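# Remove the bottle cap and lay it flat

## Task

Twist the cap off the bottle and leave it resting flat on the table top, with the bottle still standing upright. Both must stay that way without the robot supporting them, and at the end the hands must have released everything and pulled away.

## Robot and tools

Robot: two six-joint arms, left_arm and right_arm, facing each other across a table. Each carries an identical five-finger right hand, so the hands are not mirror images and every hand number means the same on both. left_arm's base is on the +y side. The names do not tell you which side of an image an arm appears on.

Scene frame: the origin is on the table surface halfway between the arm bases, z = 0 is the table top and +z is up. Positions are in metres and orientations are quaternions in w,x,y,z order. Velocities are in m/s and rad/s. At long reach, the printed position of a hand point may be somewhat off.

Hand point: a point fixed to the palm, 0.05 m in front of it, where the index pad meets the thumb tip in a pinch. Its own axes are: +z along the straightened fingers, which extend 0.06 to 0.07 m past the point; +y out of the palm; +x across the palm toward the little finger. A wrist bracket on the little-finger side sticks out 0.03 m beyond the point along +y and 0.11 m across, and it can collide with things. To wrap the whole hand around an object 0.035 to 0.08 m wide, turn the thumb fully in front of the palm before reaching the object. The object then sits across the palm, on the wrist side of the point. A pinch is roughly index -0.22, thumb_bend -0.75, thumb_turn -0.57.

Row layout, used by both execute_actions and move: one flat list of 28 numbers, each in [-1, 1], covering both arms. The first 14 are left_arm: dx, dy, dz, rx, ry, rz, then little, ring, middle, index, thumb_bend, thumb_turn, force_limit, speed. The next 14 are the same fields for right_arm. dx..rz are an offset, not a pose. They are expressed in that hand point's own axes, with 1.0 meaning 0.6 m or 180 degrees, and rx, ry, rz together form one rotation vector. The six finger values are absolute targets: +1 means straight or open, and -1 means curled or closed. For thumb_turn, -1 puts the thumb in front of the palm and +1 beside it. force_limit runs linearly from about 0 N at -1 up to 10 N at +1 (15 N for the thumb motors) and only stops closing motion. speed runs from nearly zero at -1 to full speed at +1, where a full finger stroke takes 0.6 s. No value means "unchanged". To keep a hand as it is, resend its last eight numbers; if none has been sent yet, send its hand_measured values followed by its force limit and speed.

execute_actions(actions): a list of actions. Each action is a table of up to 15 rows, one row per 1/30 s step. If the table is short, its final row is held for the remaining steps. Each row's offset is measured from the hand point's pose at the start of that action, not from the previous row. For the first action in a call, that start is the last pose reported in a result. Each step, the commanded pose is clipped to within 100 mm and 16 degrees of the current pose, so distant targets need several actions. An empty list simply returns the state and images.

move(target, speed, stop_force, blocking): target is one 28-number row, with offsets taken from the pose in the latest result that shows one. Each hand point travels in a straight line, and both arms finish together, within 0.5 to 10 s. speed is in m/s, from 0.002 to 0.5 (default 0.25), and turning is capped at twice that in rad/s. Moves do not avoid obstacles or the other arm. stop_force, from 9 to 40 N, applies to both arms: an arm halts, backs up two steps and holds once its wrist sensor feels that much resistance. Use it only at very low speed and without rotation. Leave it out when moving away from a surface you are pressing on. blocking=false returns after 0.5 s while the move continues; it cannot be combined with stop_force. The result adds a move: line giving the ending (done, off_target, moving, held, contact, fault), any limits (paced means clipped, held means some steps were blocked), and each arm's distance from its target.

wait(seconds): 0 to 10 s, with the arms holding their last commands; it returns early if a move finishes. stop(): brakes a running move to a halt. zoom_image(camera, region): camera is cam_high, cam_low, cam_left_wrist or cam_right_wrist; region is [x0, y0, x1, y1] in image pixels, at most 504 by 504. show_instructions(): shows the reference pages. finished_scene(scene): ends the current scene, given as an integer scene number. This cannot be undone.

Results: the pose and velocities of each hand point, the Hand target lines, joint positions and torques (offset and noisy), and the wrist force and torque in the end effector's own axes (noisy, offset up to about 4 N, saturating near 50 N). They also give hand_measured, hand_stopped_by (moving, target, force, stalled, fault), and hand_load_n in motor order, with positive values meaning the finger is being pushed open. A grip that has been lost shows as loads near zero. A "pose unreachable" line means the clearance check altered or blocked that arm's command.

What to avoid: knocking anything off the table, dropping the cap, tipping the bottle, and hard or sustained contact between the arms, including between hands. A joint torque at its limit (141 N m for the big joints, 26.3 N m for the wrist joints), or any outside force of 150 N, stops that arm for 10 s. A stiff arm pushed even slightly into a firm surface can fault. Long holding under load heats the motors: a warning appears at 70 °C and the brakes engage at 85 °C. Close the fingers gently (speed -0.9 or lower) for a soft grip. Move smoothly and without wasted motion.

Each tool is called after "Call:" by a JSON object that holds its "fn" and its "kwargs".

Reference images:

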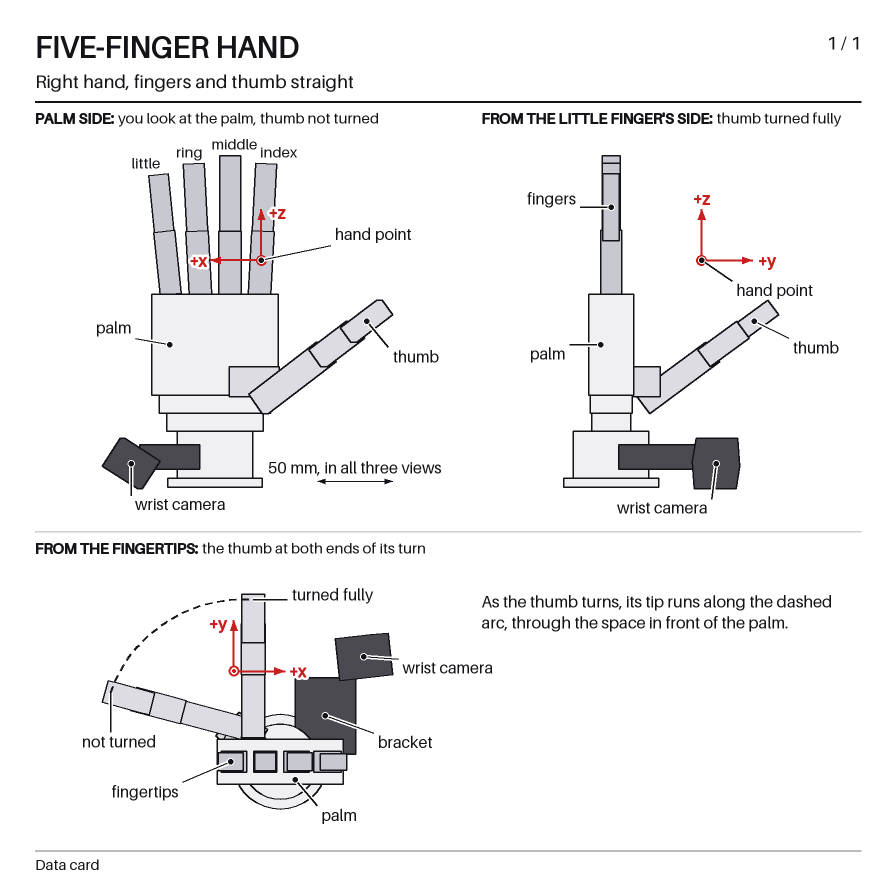

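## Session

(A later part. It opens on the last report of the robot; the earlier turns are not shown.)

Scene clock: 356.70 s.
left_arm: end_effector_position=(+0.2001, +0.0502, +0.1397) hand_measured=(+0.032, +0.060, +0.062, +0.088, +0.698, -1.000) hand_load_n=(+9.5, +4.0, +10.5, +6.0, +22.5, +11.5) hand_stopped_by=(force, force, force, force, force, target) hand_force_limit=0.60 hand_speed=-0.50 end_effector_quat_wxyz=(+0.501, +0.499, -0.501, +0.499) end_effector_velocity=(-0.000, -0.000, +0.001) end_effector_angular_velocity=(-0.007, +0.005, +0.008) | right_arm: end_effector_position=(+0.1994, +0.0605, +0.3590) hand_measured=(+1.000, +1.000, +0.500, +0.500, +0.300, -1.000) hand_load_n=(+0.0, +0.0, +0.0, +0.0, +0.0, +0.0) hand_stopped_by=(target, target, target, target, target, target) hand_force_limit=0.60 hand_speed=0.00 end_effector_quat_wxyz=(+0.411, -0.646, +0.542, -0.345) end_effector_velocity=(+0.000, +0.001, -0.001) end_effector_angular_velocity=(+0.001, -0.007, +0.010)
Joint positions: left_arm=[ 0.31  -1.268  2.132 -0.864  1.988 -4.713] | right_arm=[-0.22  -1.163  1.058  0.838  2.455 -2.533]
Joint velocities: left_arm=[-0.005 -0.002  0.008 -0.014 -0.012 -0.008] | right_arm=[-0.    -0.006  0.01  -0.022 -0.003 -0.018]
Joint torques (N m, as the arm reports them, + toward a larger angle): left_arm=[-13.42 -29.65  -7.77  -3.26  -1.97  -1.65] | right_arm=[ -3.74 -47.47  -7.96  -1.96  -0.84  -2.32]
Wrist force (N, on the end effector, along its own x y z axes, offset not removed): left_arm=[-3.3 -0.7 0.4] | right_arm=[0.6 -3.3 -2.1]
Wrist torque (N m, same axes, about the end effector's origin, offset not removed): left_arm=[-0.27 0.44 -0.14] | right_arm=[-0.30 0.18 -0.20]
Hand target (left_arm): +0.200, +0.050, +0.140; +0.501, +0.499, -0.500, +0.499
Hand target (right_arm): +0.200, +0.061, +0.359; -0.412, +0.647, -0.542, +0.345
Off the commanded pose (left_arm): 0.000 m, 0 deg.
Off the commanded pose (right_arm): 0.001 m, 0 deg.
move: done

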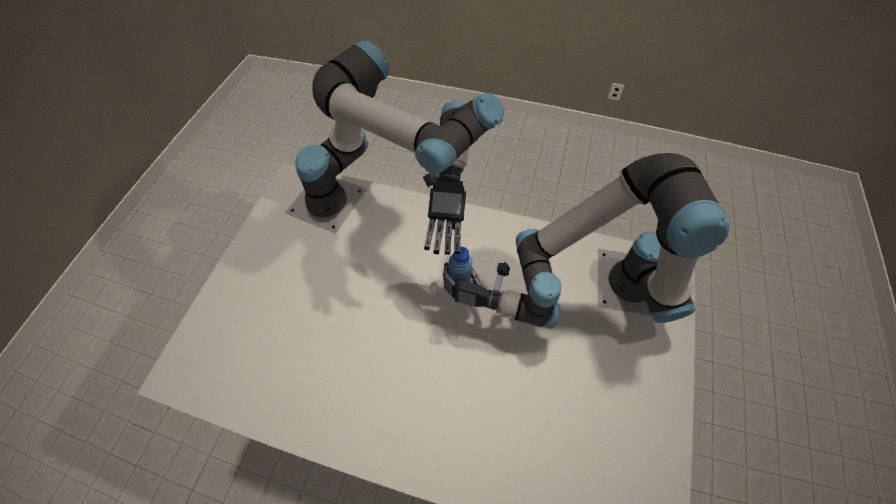

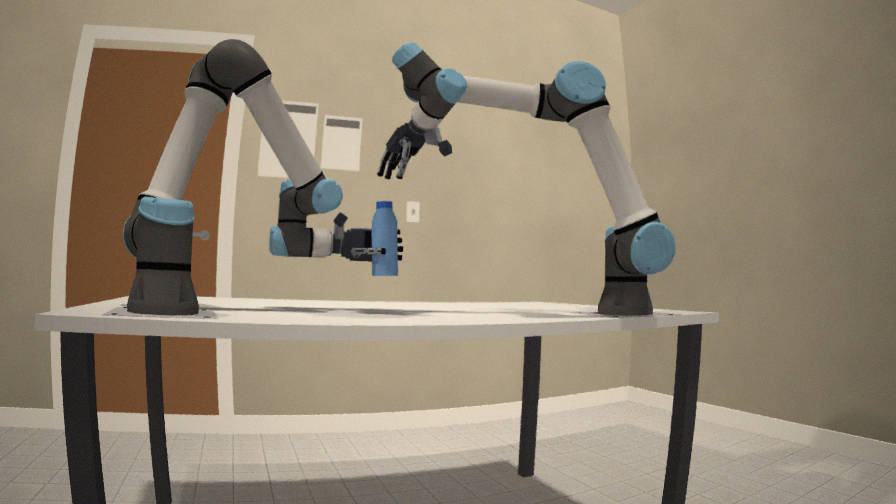

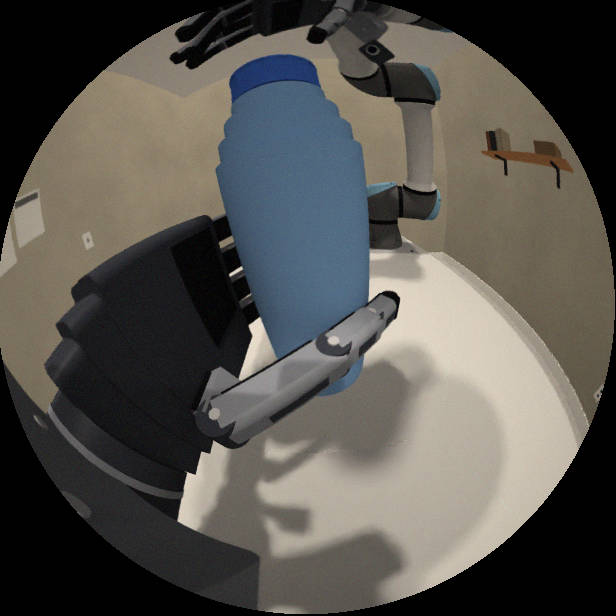

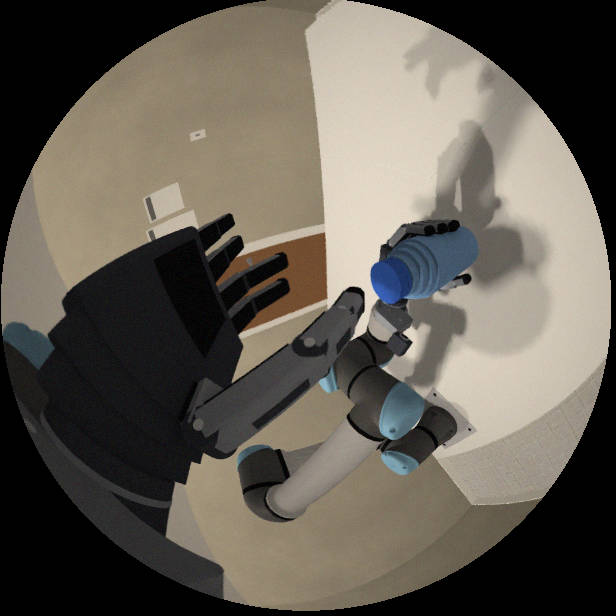

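Call:
{"fn": "move", "kwargs": {"target": [0, 0, 0, 0, 0, 0, -1, -1, -0.95, -1, -1, -1, 0.6, -0.5, -0.023, 0.0523, 0.0337, 0, 0, 0, 1, 1, 0.5, 0.5, 0.6, -1, 0.6, 0.0], "speed": 0.1}}

Call:
{"fn": "zoom_image", "kwargs": {"camera": "cam_low", "region": [330, 130, 450, 250]}}

Call:
{"fn": "zoom_image", "kwargs": {"camera": "cam_high", "region": [400, 190, 520, 310]}}

Scene clock: 443.63 s.
left_arm: end_effector_position=(+0.2001, +0.0502, +0.1397) hand_measured=(+0.032, +0.060, +0.062, +0.088, +0.698, -1.000) hand_load_n=(+9.5, +4.0, +10.5, +6.0, +22.5, +11.5) hand_stopped_by=(force, force, force, force, force, target) hand_force_limit=0.60 hand_speed=-0.50 end_effector_quat_wxyz=(+0.501, +0.499, -0.501, +0.499) end_effector_velocity=(+0.001, -0.000, +0.000) end_effector_angular_velocity=(-0.001, +0.000, +0.001) | right_arm: end_effector_position=(+0.2019, +0.0748, +0.3222) hand_measured=(+1.000, +1.000, +0.500, +0.500, +0.600, -1.000) hand_load_n=(+0.0, +0.0, +0.0, +0.0, +0.0, +0.0) hand_stopped_by=(target, target, target, target, target, target) hand_force_limit=0.60 hand_speed=0.00 end_effector_quat_wxyz=(+0.411, -0.646, +0.542, -0.345) end_effector_velocity=(-0.000, +0.001, -0.003) end_effector_angular_velocity=(-0.002, +0.000, +0.000)
Joint positions: left_arm=[ 0.31  -1.268  2.132 -0.864  1.988 -4.713] | right_arm=[-0.215 -1.128  1.103  0.763  2.46  -2.527]
Joint velocities: left_arm=[ 0.001  0.    -0.001  0.     0.    -0.   ] | right_arm=[ 0.001  0.003  0.003 -0.004  0.    -0.   ]
Joint torques (N m, as the arm reports them, + toward a larger angle): left_arm=[ 12.58 -17.67 -22.86   0.48   2.03   2.2 ] | right_arm=[  7.16 -25.75  -7.82  -1.92   2.3    2.31]
Wrist force (N, on the end effector, along its own x y z axes, offset not removed): left_arm=[0.1 -1.6 0.9] | right_arm=[2.8 -6.6 -2.4]
Wrist torque (N m, same axes, about the end effector's origin, offset not removed): left_arm=[-0.31 -0.15 0.05] | right_arm=[-0.75 -0.33 -0.19]
Hand target (left_arm): +0.200, +0.050, +0.140; +0.501, +0.499, -0.501, +0.499
Hand target (right_arm): +0.202, +0.075, +0.322; -0.411, +0.646, -0.542, +0.345
Off the commanded pose (left_arm): 0.000 m, 0 deg.
Off the commanded pose (right_arm): 0.000 m, 0 deg.
move: done

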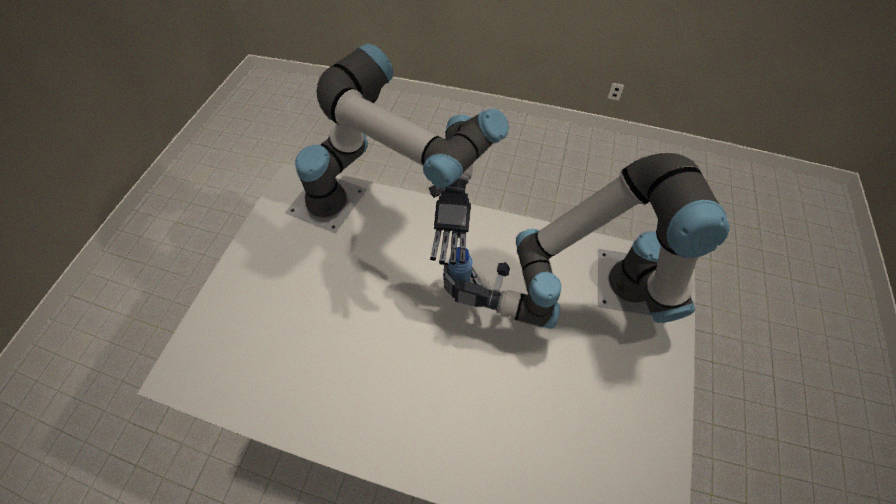

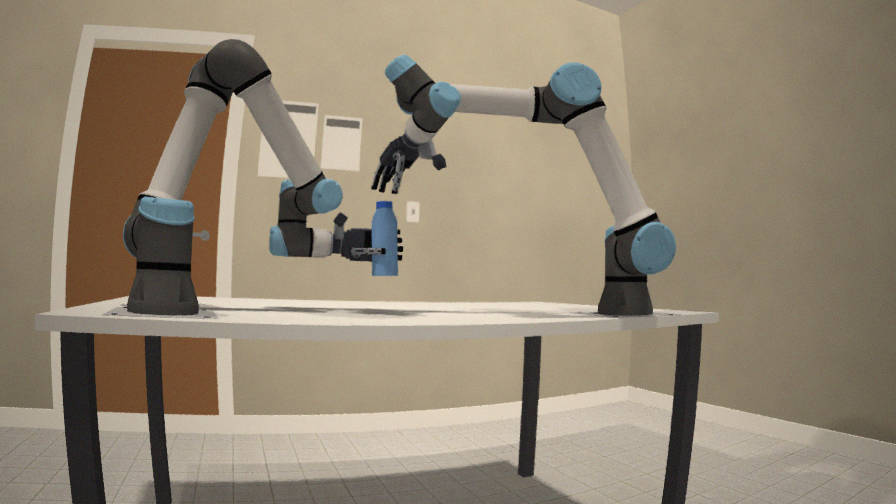

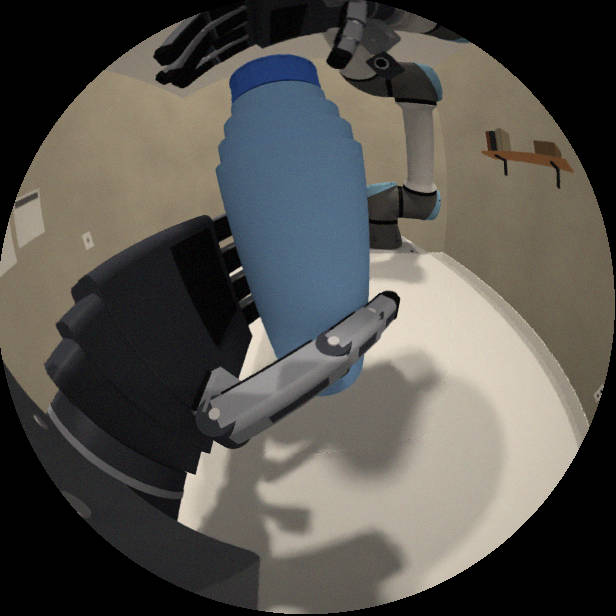

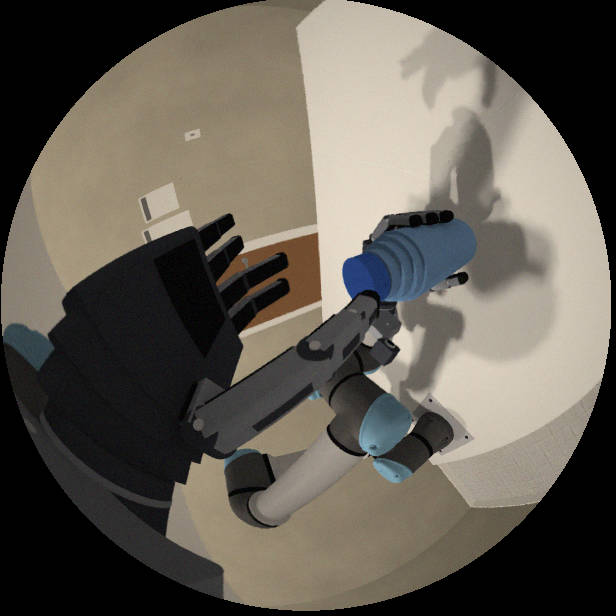

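Region (330, 130, 450, 250) of cam_low's 896x504 image, scaled by 4.200, with more detail than that image has.

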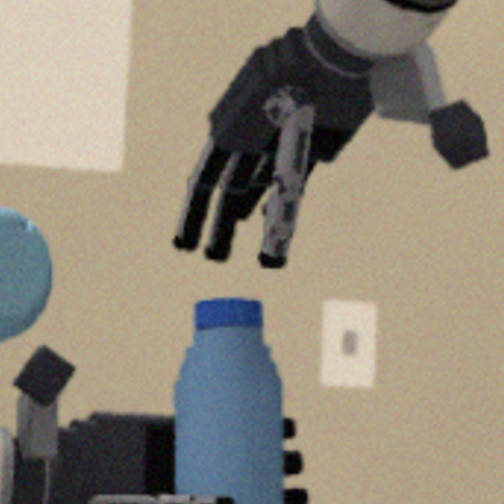

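Region (400, 190, 520, 310) of cam_high's 896x504 image, scaled by 4.200, with more detail than that image has.

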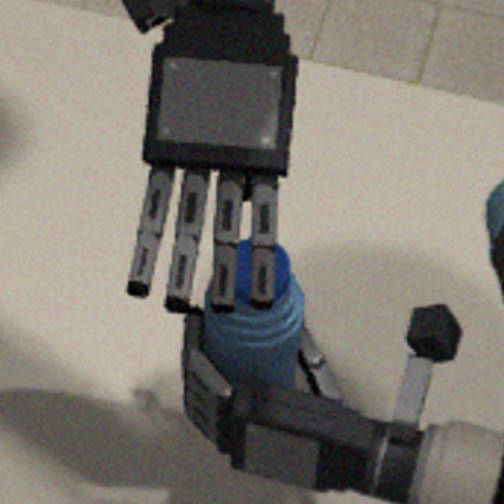

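Call:
{"fn": "move", "kwargs": {"target": [0, 0, 0, 0, 0, 0, -1, -1, -0.95, -1, -1, -1, 0.6, -0.5, -0.0038, 0.0437, 0.0286, 0, 0, 0, 1, 1, 0.5, 0.5, 0.6, -1, 0.6, 0.0], "speed": 0.05, "stop_force": 10}}

Call:
{"fn": "zoom_image", "kwargs": {"camera": "cam_low", "region": [330, 130, 450, 250]}}

Call:
{"fn": "zoom_image", "kwargs": {"camera": "cam_left_wrist", "region": [130, 0, 430, 200]}}

Call:
{"fn": "zoom_image", "kwargs": {"camera": "cam_right_wrist", "region": [200, 180, 450, 400]}}

Scene clock: 485.83 s.
left_arm: end_effector_position=(+0.2001, +0.0502, +0.1397) hand_measured=(+0.032, +0.060, +0.062, +0.088, +0.698, -1.000) hand_load_n=(+9.5, +4.0, +10.5, +6.0, +22.5, +11.5) hand_stopped_by=(force, force, force, force, force, target) hand_force_limit=0.60 hand_speed=-0.50 end_effector_quat_wxyz=(+0.501, +0.499, -0.501, +0.499) end_effector_velocity=(-0.001, -0.001, +0.001) end_effector_angular_velocity=(-0.001, -0.001, -0.001) | right_arm: end_effector_position=(+0.2059, +0.0778, +0.2914) hand_measured=(+1.000, +1.000, +0.500, +0.500, +0.600, -1.000) hand_load_n=(+0.0, +0.0, +0.0, +0.0, +0.0, +0.0) hand_stopped_by=(target, target, target, target, target, target) hand_force_limit=0.60 hand_speed=0.00 end_effector_quat_wxyz=(+0.411, -0.646, +0.542, -0.345) end_effector_velocity=(+0.000, +0.000, -0.002) end_effector_angular_velocity=(+0.002, -0.000, -0.000)
Joint positions: left_arm=[ 0.31  -1.268  2.132 -0.864  1.988 -4.713] | right_arm=[-0.22  -1.119  1.167  0.685  2.456 -2.533]
Joint velocities: left_arm=[-0.001 -0.    -0.001 -0.    -0.     0.   ] | right_arm=[-0.     0.001  0.003 -0.005 -0.     0.001]
Joint torques (N m, as the arm reports them, + toward a larger angle): left_arm=[ 10.82 -21.03 -21.03   0.29   1.69   2.15] | right_arm=[ -3.04 -26.89  -6.79  -2.16  -0.74  -2.57]
Wrist force (N, on the end effector, along its own x y z axes, offset not removed): left_arm=[-3.9 -0.6 -0.4] | right_arm=[-1.5 -1.9 -2.1]
Wrist torque (N m, same axes, about the end effector's origin, offset not removed): left_arm=[-0.04 0.56 -0.28] | right_arm=[0.03 0.50 -0.30]
Hand target (left_arm): +0.200, +0.050, +0.140; +0.501, +0.499, -0.501, +0.499
Hand target (right_arm): +0.206, +0.078, +0.291; -0.411, +0.646, -0.542, +0.345
Off the commanded pose (left_arm): 0.000 m, 0 deg.
Off the commanded pose (right_arm): 0.000 m, 0 deg.
move: done

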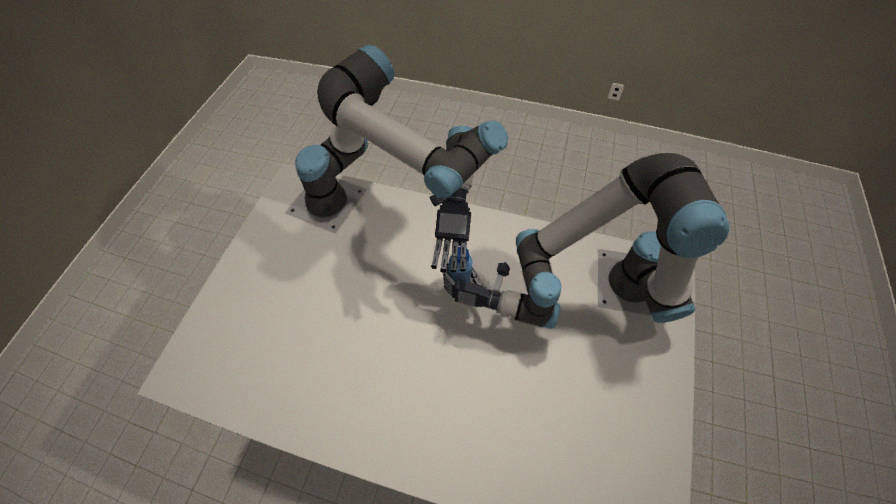

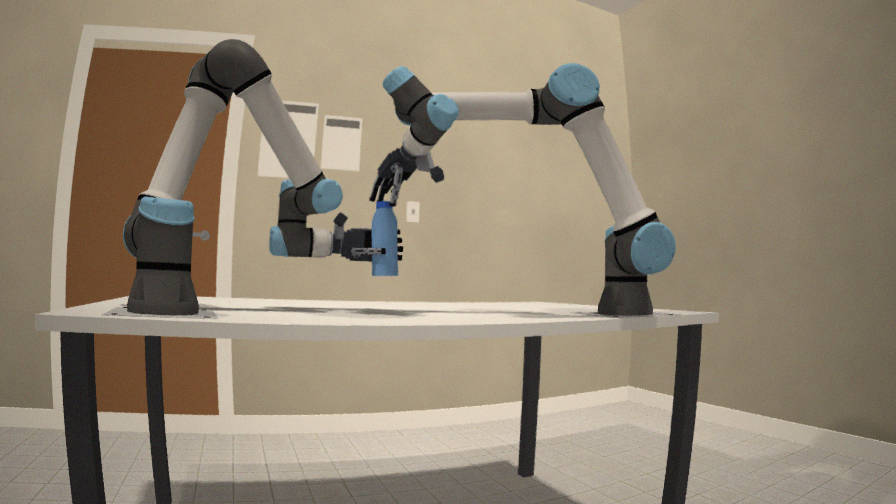

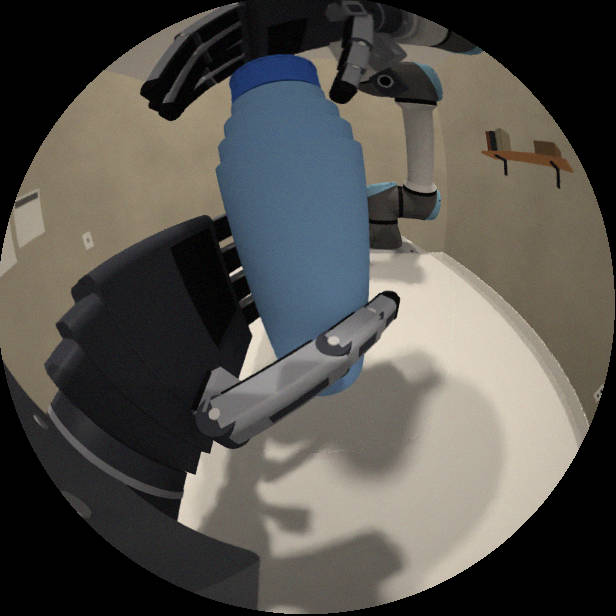

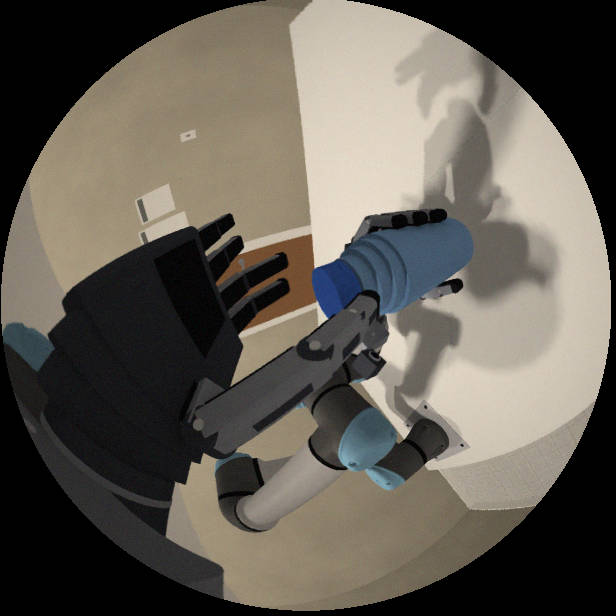

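Region (330, 130, 450, 250) of cam_low's 896x504 image, scaled by 4.200, with more detail than that image has.

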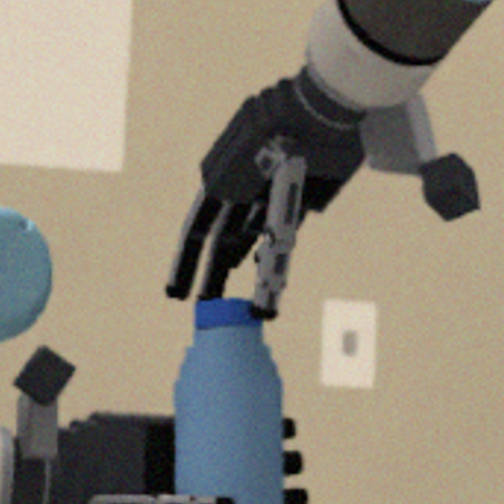

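Region (130, 0, 430, 200) of cam_left_wrist's 616x616 image, scaled by 1.680, with more detail than that image has.

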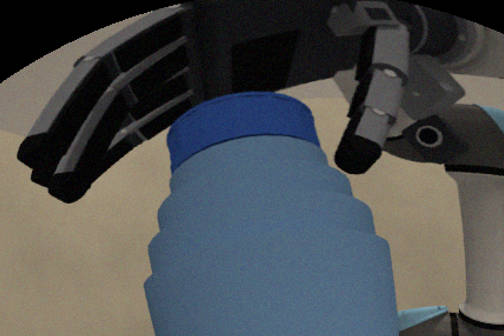

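Region (200, 180, 450, 400) of cam_right_wrist's 616x616 image, scaled by 2.016, with more detail than that image has; it fills the top 444 rows of this view, and the rest is white.

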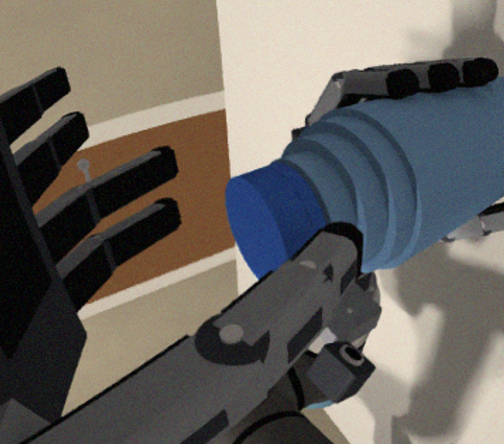

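Call:
{"fn": "move", "kwargs": {"target": [0, 0, 0, 0, 0, 0, -1, -1, -0.95, -1, -1, -1, 0.6, -0.5, 0, 0.0106, 0.0049, 0, 0, 0, 1, 1, 0.5, 0.5, 0.6, -1, 0.6, 0.0], "speed": 0.03, "stop_force": 10}}

Call:
{"fn": "execute_actions", "kwargs": {"actions": [[[0, 0, 0, 0, 0, 0, -1, -1, -0.95, -1, -1, -1, 0.6, -0.5, 0, 0, 0, 0, 0, 0, 1, 1, -0.5, -0.5, -1, -1, 0.6, -0.6]], [[0, 0, 0, 0, 0, 0, -1, -1, -0.95, -1, -1, -1, 0.6, -0.5, 0, 0, 0, 0, 0, 0, 1, 1, -0.5, -0.5, -1, -1, 0.6, -0.6]]]}}

Call:
{"fn": "zoom_image", "kwargs": {"camera": "cam_low", "region": [330, 130, 450, 250]}}

Call:
{"fn": "zoom_image", "kwargs": {"camera": "cam_left_wrist", "region": [130, 0, 430, 200]}}

Scene clock: 506.33 s.
left_arm: end_effector_position=(+0.2001, +0.0502, +0.1397) hand_measured=(+0.032, +0.060, +0.062, +0.088, +0.698, -1.000) hand_load_n=(+9.5, +4.0, +10.5, +6.0, +22.5, +11.5) hand_stopped_by=(force, force, force, force, force, target) hand_force_limit=0.60 hand_speed=-0.50 end_effector_quat_wxyz=(+0.501, +0.499, -0.501, +0.499) end_effector_velocity=(+0.001, +0.000, -0.000) end_effector_angular_velocity=(+0.001, +0.001, +0.001) | right_arm: end_effector_position=(+0.2059, +0.0778, +0.2845) hand_measured=(+1.000, +1.000, +0.500, +0.500, +0.600, -1.000) hand_load_n=(+0.0, +0.0, +0.0, +0.0, +0.0, +0.0) hand_stopped_by=(target, target, target, target, target, target) hand_force_limit=0.60 hand_speed=0.00 end_effector_quat_wxyz=(+0.411, -0.646, +0.542, -0.345) end_effector_velocity=(+0.000, -0.000, -0.001) end_effector_angular_velocity=(+0.001, -0.001, -0.001)
Joint positions: left_arm=[ 0.31  -1.268  2.132 -0.864  1.988 -4.713] | right_arm=[-0.22  -1.118  1.183  0.668  2.456 -2.533]
Joint velocities: left_arm=[ 0.001  0.     0.     0.001 -0.    -0.   ] | right_arm=[-0.    -0.     0.004 -0.005  0.001  0.   ]
Joint torques (N m, as the arm reports them, + toward a larger angle): left_arm=[  3.52 -29.64 -15.48  -0.82   0.23   1.19] | right_arm=[  3.67 -26.35  -6.63  -1.57   2.07   2.21]
Wrist force (N, on the end effector, along its own x y z axes, offset not removed): left_arm=[-2.3 0.5 0.5] | right_arm=[0.2 -4.7 -2.8]
Wrist torque (N m, same axes, about the end effector's origin, offset not removed): left_arm=[0.10 0.29 -0.08] | right_arm=[-0.47 0.23 -0.19]
Hand target (left_arm): +0.200, +0.050, +0.140; +0.501, +0.499, -0.501, +0.499
Hand target (right_arm): +0.206, +0.078, +0.284; -0.411, +0.646, -0.542, +0.345
Off the commanded pose (left_arm): 0.000 m, 0 deg.
Off the commanded pose (right_arm): 0.000 m, 0 deg.
move: done

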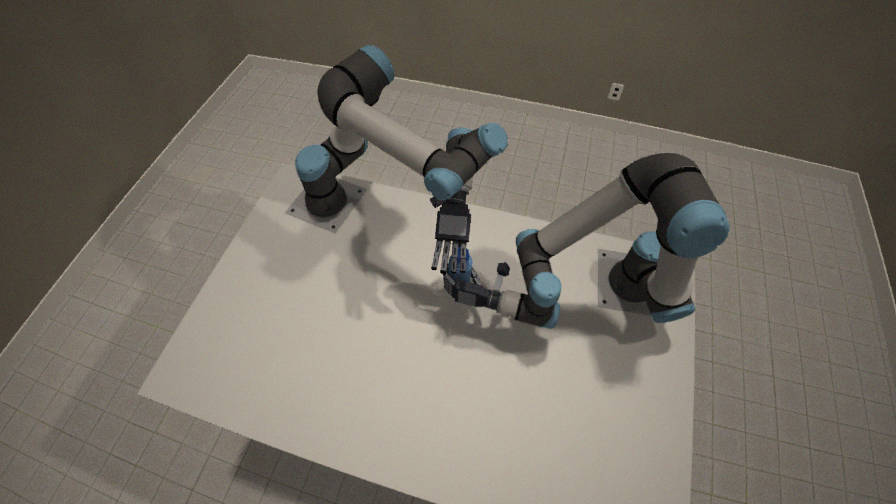

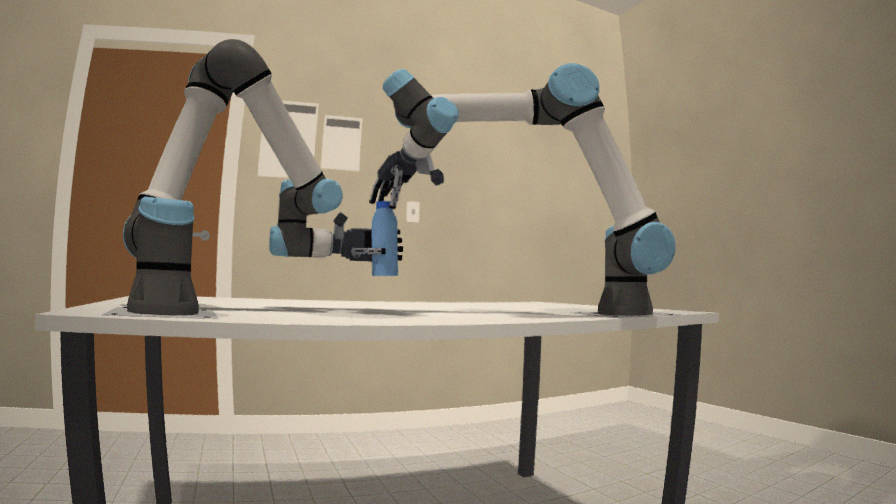

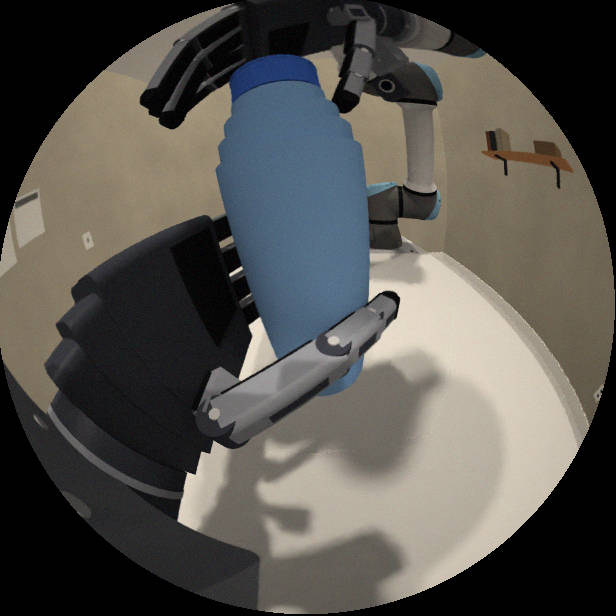

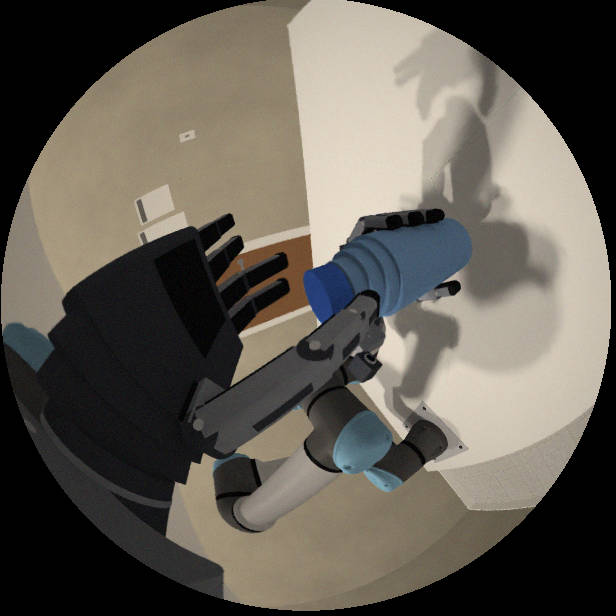

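Scene clock: 507.33 s.
left_arm: end_effector_position=(+0.2001, +0.0502, +0.1397) hand_measured=(+0.032, +0.060, +0.062, +0.088, +0.698, -1.000) hand_load_n=(+9.0, +3.5, +10.5, +6.5, +21.5, +13.0) hand_stopped_by=(force, force, force, force, force, target) hand_force_limit=0.60 hand_speed=-0.50 end_effector_quat_wxyz=(+0.501, +0.499, -0.501, +0.499) end_effector_velocity=(+0.000, +0.000, +0.000) end_effector_angular_velocity=(-0.000, +0.001, +0.001) | right_arm: end_effector_position=(+0.2059, +0.0778, +0.2845) hand_measured=(+1.000, +1.000, +0.000, +0.016, +0.296, -1.000) hand_load_n=(+0.0, +0.0, +11.0, +6.0, +11.5, -1.0) hand_stopped_by=(target, target, force, force, force, target) hand_force_limit=0.60 hand_speed=-0.60 end_effector_quat_wxyz=(+0.411, -0.646, +0.542, -0.345) end_effector_velocity=(+0.000, +0.000, +0.000) end_effector_angular_velocity=(+0.001, +0.000, -0.000)
Joint positions: left_arm=[ 0.31  -1.268  2.132 -0.864  1.988 -4.713] | right_arm=[-0.22  -1.118  1.183  0.668  2.456 -2.533]
Joint velocities: left_arm=[ 0.001 -0.     0.001 -0.    -0.    -0.001] | right_arm=[-0. -0. -0.  0. -0.  0.]
Joint torques (N m, as the arm reports them, + toward a larger angle): left_arm=[  3.87 -29.6  -14.83  -0.82   0.34   1.14] | right_arm=[  2.31 -28.03 -30.01   2.13   1.83   1.39]
Wrist force (N, on the end effector, along its own x y z axes, offset not removed): left_arm=[-6.0 2.4 0.6] | right_arm=[-1.9 -8.4 -2.2]
Wrist torque (N m, same axes, about the end effector's origin, offset not removed): left_arm=[-0.31 0.00 0.34] | right_arm=[-0.46 0.09 -0.33]
Hand target (left_arm): +0.200, +0.050, +0.140; +0.501, +0.499, -0.501, +0.499
Hand target (right_arm): +0.206, +0.078, +0.284; -0.411, +0.646, -0.542, +0.345
Off the commanded pose (left_arm): 0.000 m, 0 deg.
Off the commanded pose (right_arm): 0.000 m, 0 deg.

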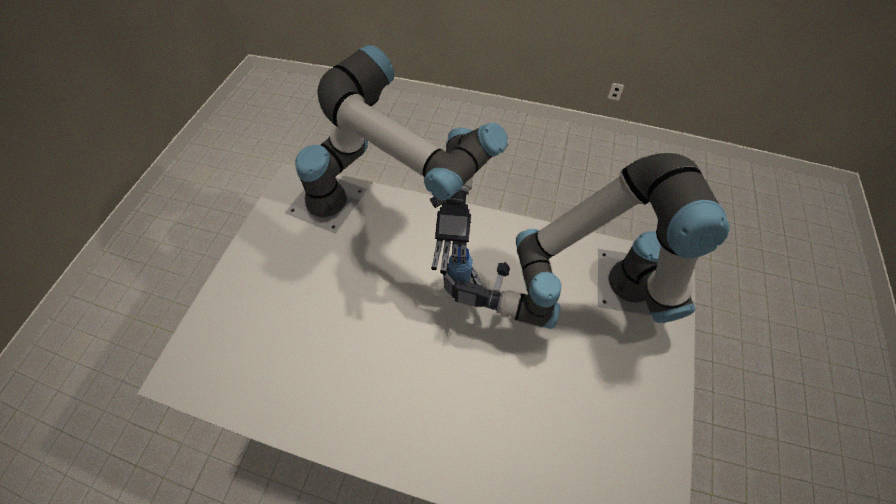

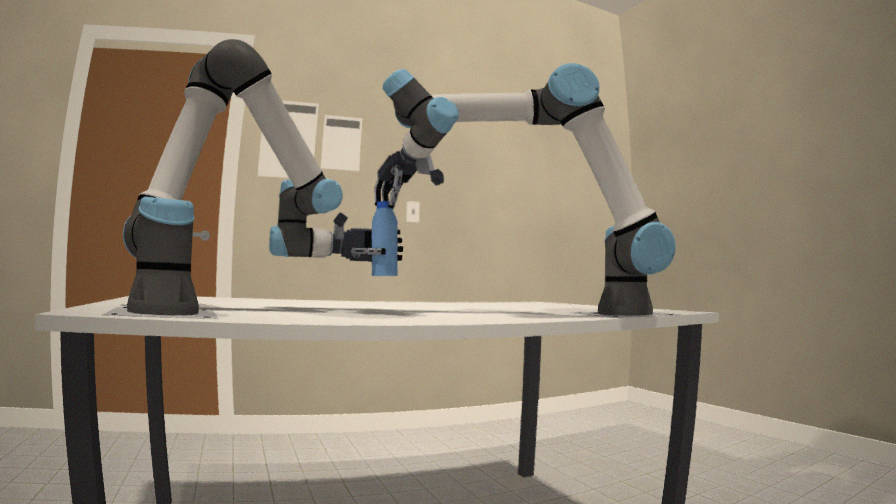

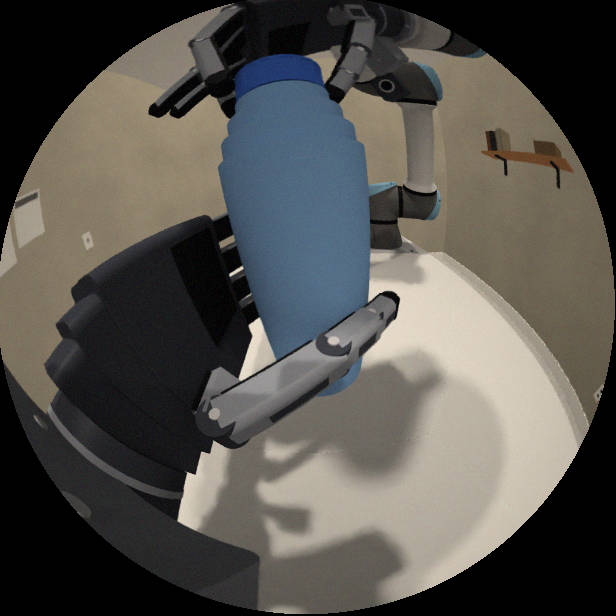

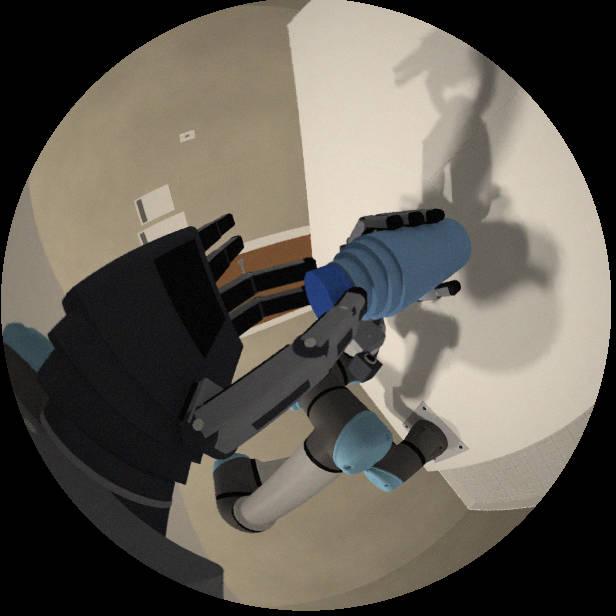

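Region (330, 130, 450, 250) of cam_low's 896x504 image, scaled by 4.200, with more detail than that image has.

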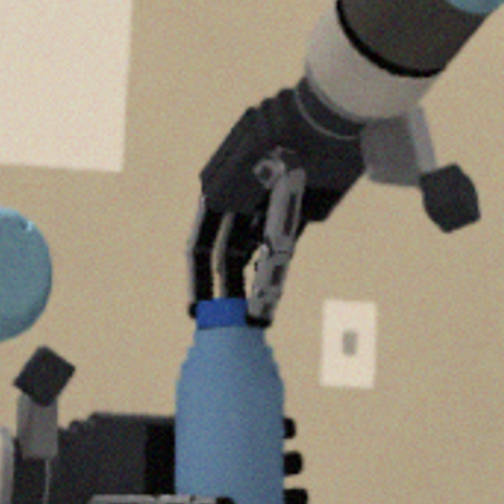

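Region (130, 0, 430, 200) of cam_left_wrist's 616x616 image, scaled by 1.680, with more detail than that image has.

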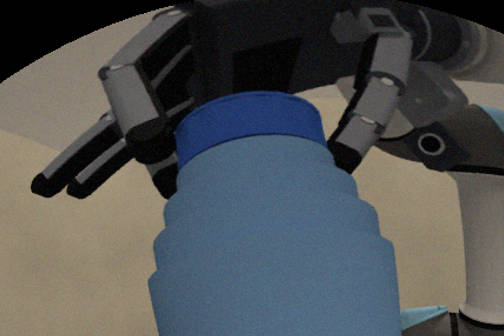

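Call:
{"fn": "move", "kwargs": {"target": [0, 0, 0, 0, 0, 0, -1, -1, -0.95, -1, -1, -1, 0.6, -0.5, -0.0025, 0.0067, -0.016, 0, -0.2266, -0.1057, 1, 1, -0.5, -0.5, -1, -1, 0.6, -0.6], "speed": 0.2}}

Call:
{"fn": "zoom_image", "kwargs": {"camera": "cam_low", "region": [330, 130, 450, 250]}}

Call:
{"fn": "zoom_image", "kwargs": {"camera": "cam_left_wrist", "region": [130, 0, 430, 200]}}

Scene clock: 544.90 s.
left_arm: end_effector_position=(+0.2001, +0.0502, +0.1397) hand_measured=(+0.032, +0.060, +0.062, +0.088, +0.698, -1.000) hand_load_n=(+7.0, +1.5, +9.0, +6.5, +20.0, +14.5) hand_stopped_by=(force, force, force, force, force, target) hand_force_limit=0.60 hand_speed=-0.50 end_effector_quat_wxyz=(+0.501, +0.499, -0.501, +0.499) end_effector_velocity=(-0.001, +0.001, -0.001) end_effector_angular_velocity=(+0.002, -0.001, -0.001) | right_arm: end_effector_position=(+0.1955, +0.0773, +0.2853) hand_measured=(+1.000, +1.000, +0.000, +0.016, +0.298, -1.000) hand_load_n=(+0.0, +0.0, +8.0, +5.5, +11.5, +0.5) hand_stopped_by=(target, target, force, force, force, target) hand_force_limit=0.60 hand_speed=-0.60 end_effector_quat_wxyz=(+0.512, -0.804, +0.254, -0.162) end_effector_velocity=(-0.000, -0.000, -0.001) end_effector_angular_velocity=(-0.001, +0.002, +0.010)
Joint positions: left_arm=[ 0.31  -1.268  2.132 -0.864  1.988 -4.713] | right_arm=[-0.52  -1.414  1.533  0.319  1.516 -3.167]
Joint velocities: left_arm=[-0.001 -0.     0.002 -0.    -0.     0.002] | right_arm=[-0.005  0.001  0.     0.002 -0.014 -0.006]
Joint torques (N m, as the arm reports them, + toward a larger angle): left_arm=[  3.84 -28.55 -14.48  -0.85   0.47   1.  ] | right_arm=[ -0.75 -35.09  -5.76   3.14  -2.71  -2.14]
Wrist force (N, on the end effector, along its own x y z axes, offset not removed): left_arm=[-6.2 3.3 -0.2] | right_arm=[6.2 -8.4 -2.5]
Wrist torque (N m, same axes, about the end effector's origin, offset not removed): left_arm=[-0.10 0.52 0.39] | right_arm=[-0.52 -0.01 -0.29]
Hand target (left_arm): +0.200, +0.050, +0.140; +0.501, +0.499, -0.501, +0.499
Hand target (right_arm): +0.196, +0.077, +0.285; -0.512, +0.805, -0.253, +0.161
Off the commanded pose (left_arm): 0.000 m, 0 deg.
Off the commanded pose (right_arm): 0.000 m, 0 deg.
move: done

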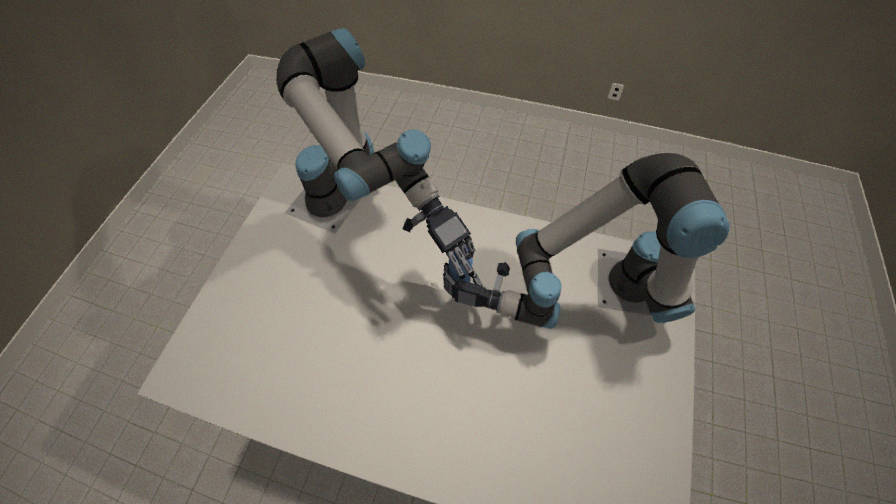

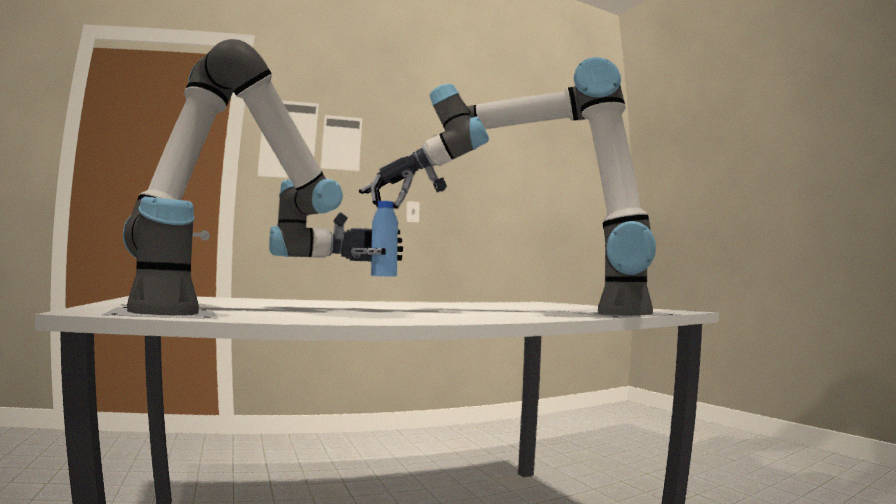

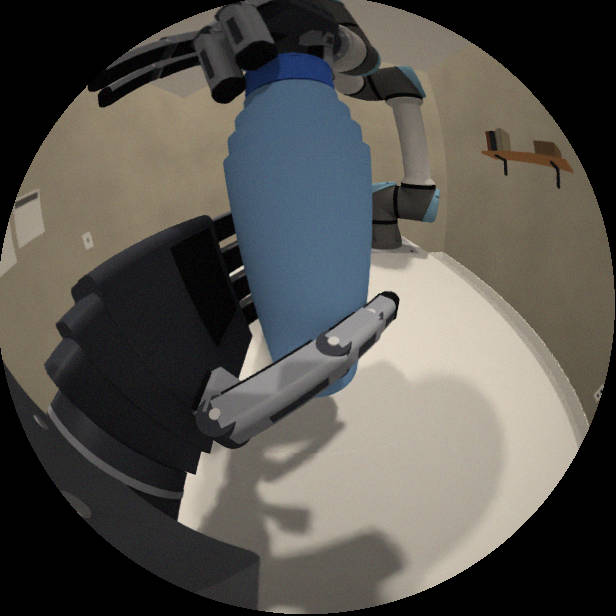

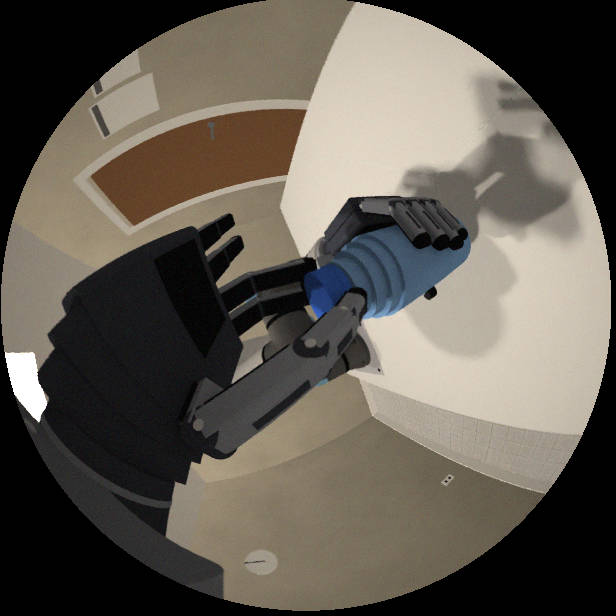

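Region (330, 130, 450, 250) of cam_low's 896x504 image, scaled by 4.200, with more detail than that image has.

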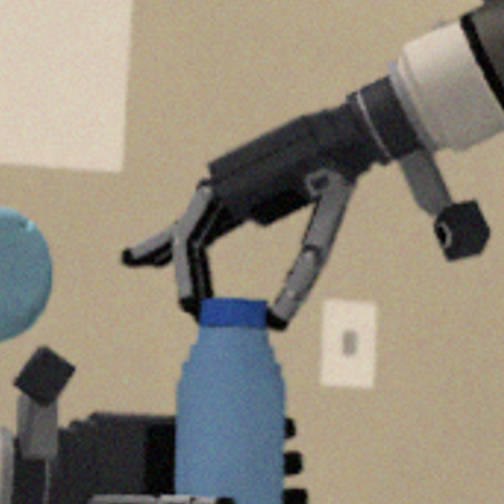

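Region (130, 0, 430, 200) of cam_left_wrist's 616x616 image, scaled by 1.680, with more detail than that image has.

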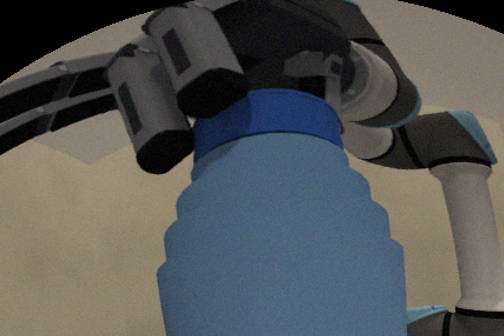

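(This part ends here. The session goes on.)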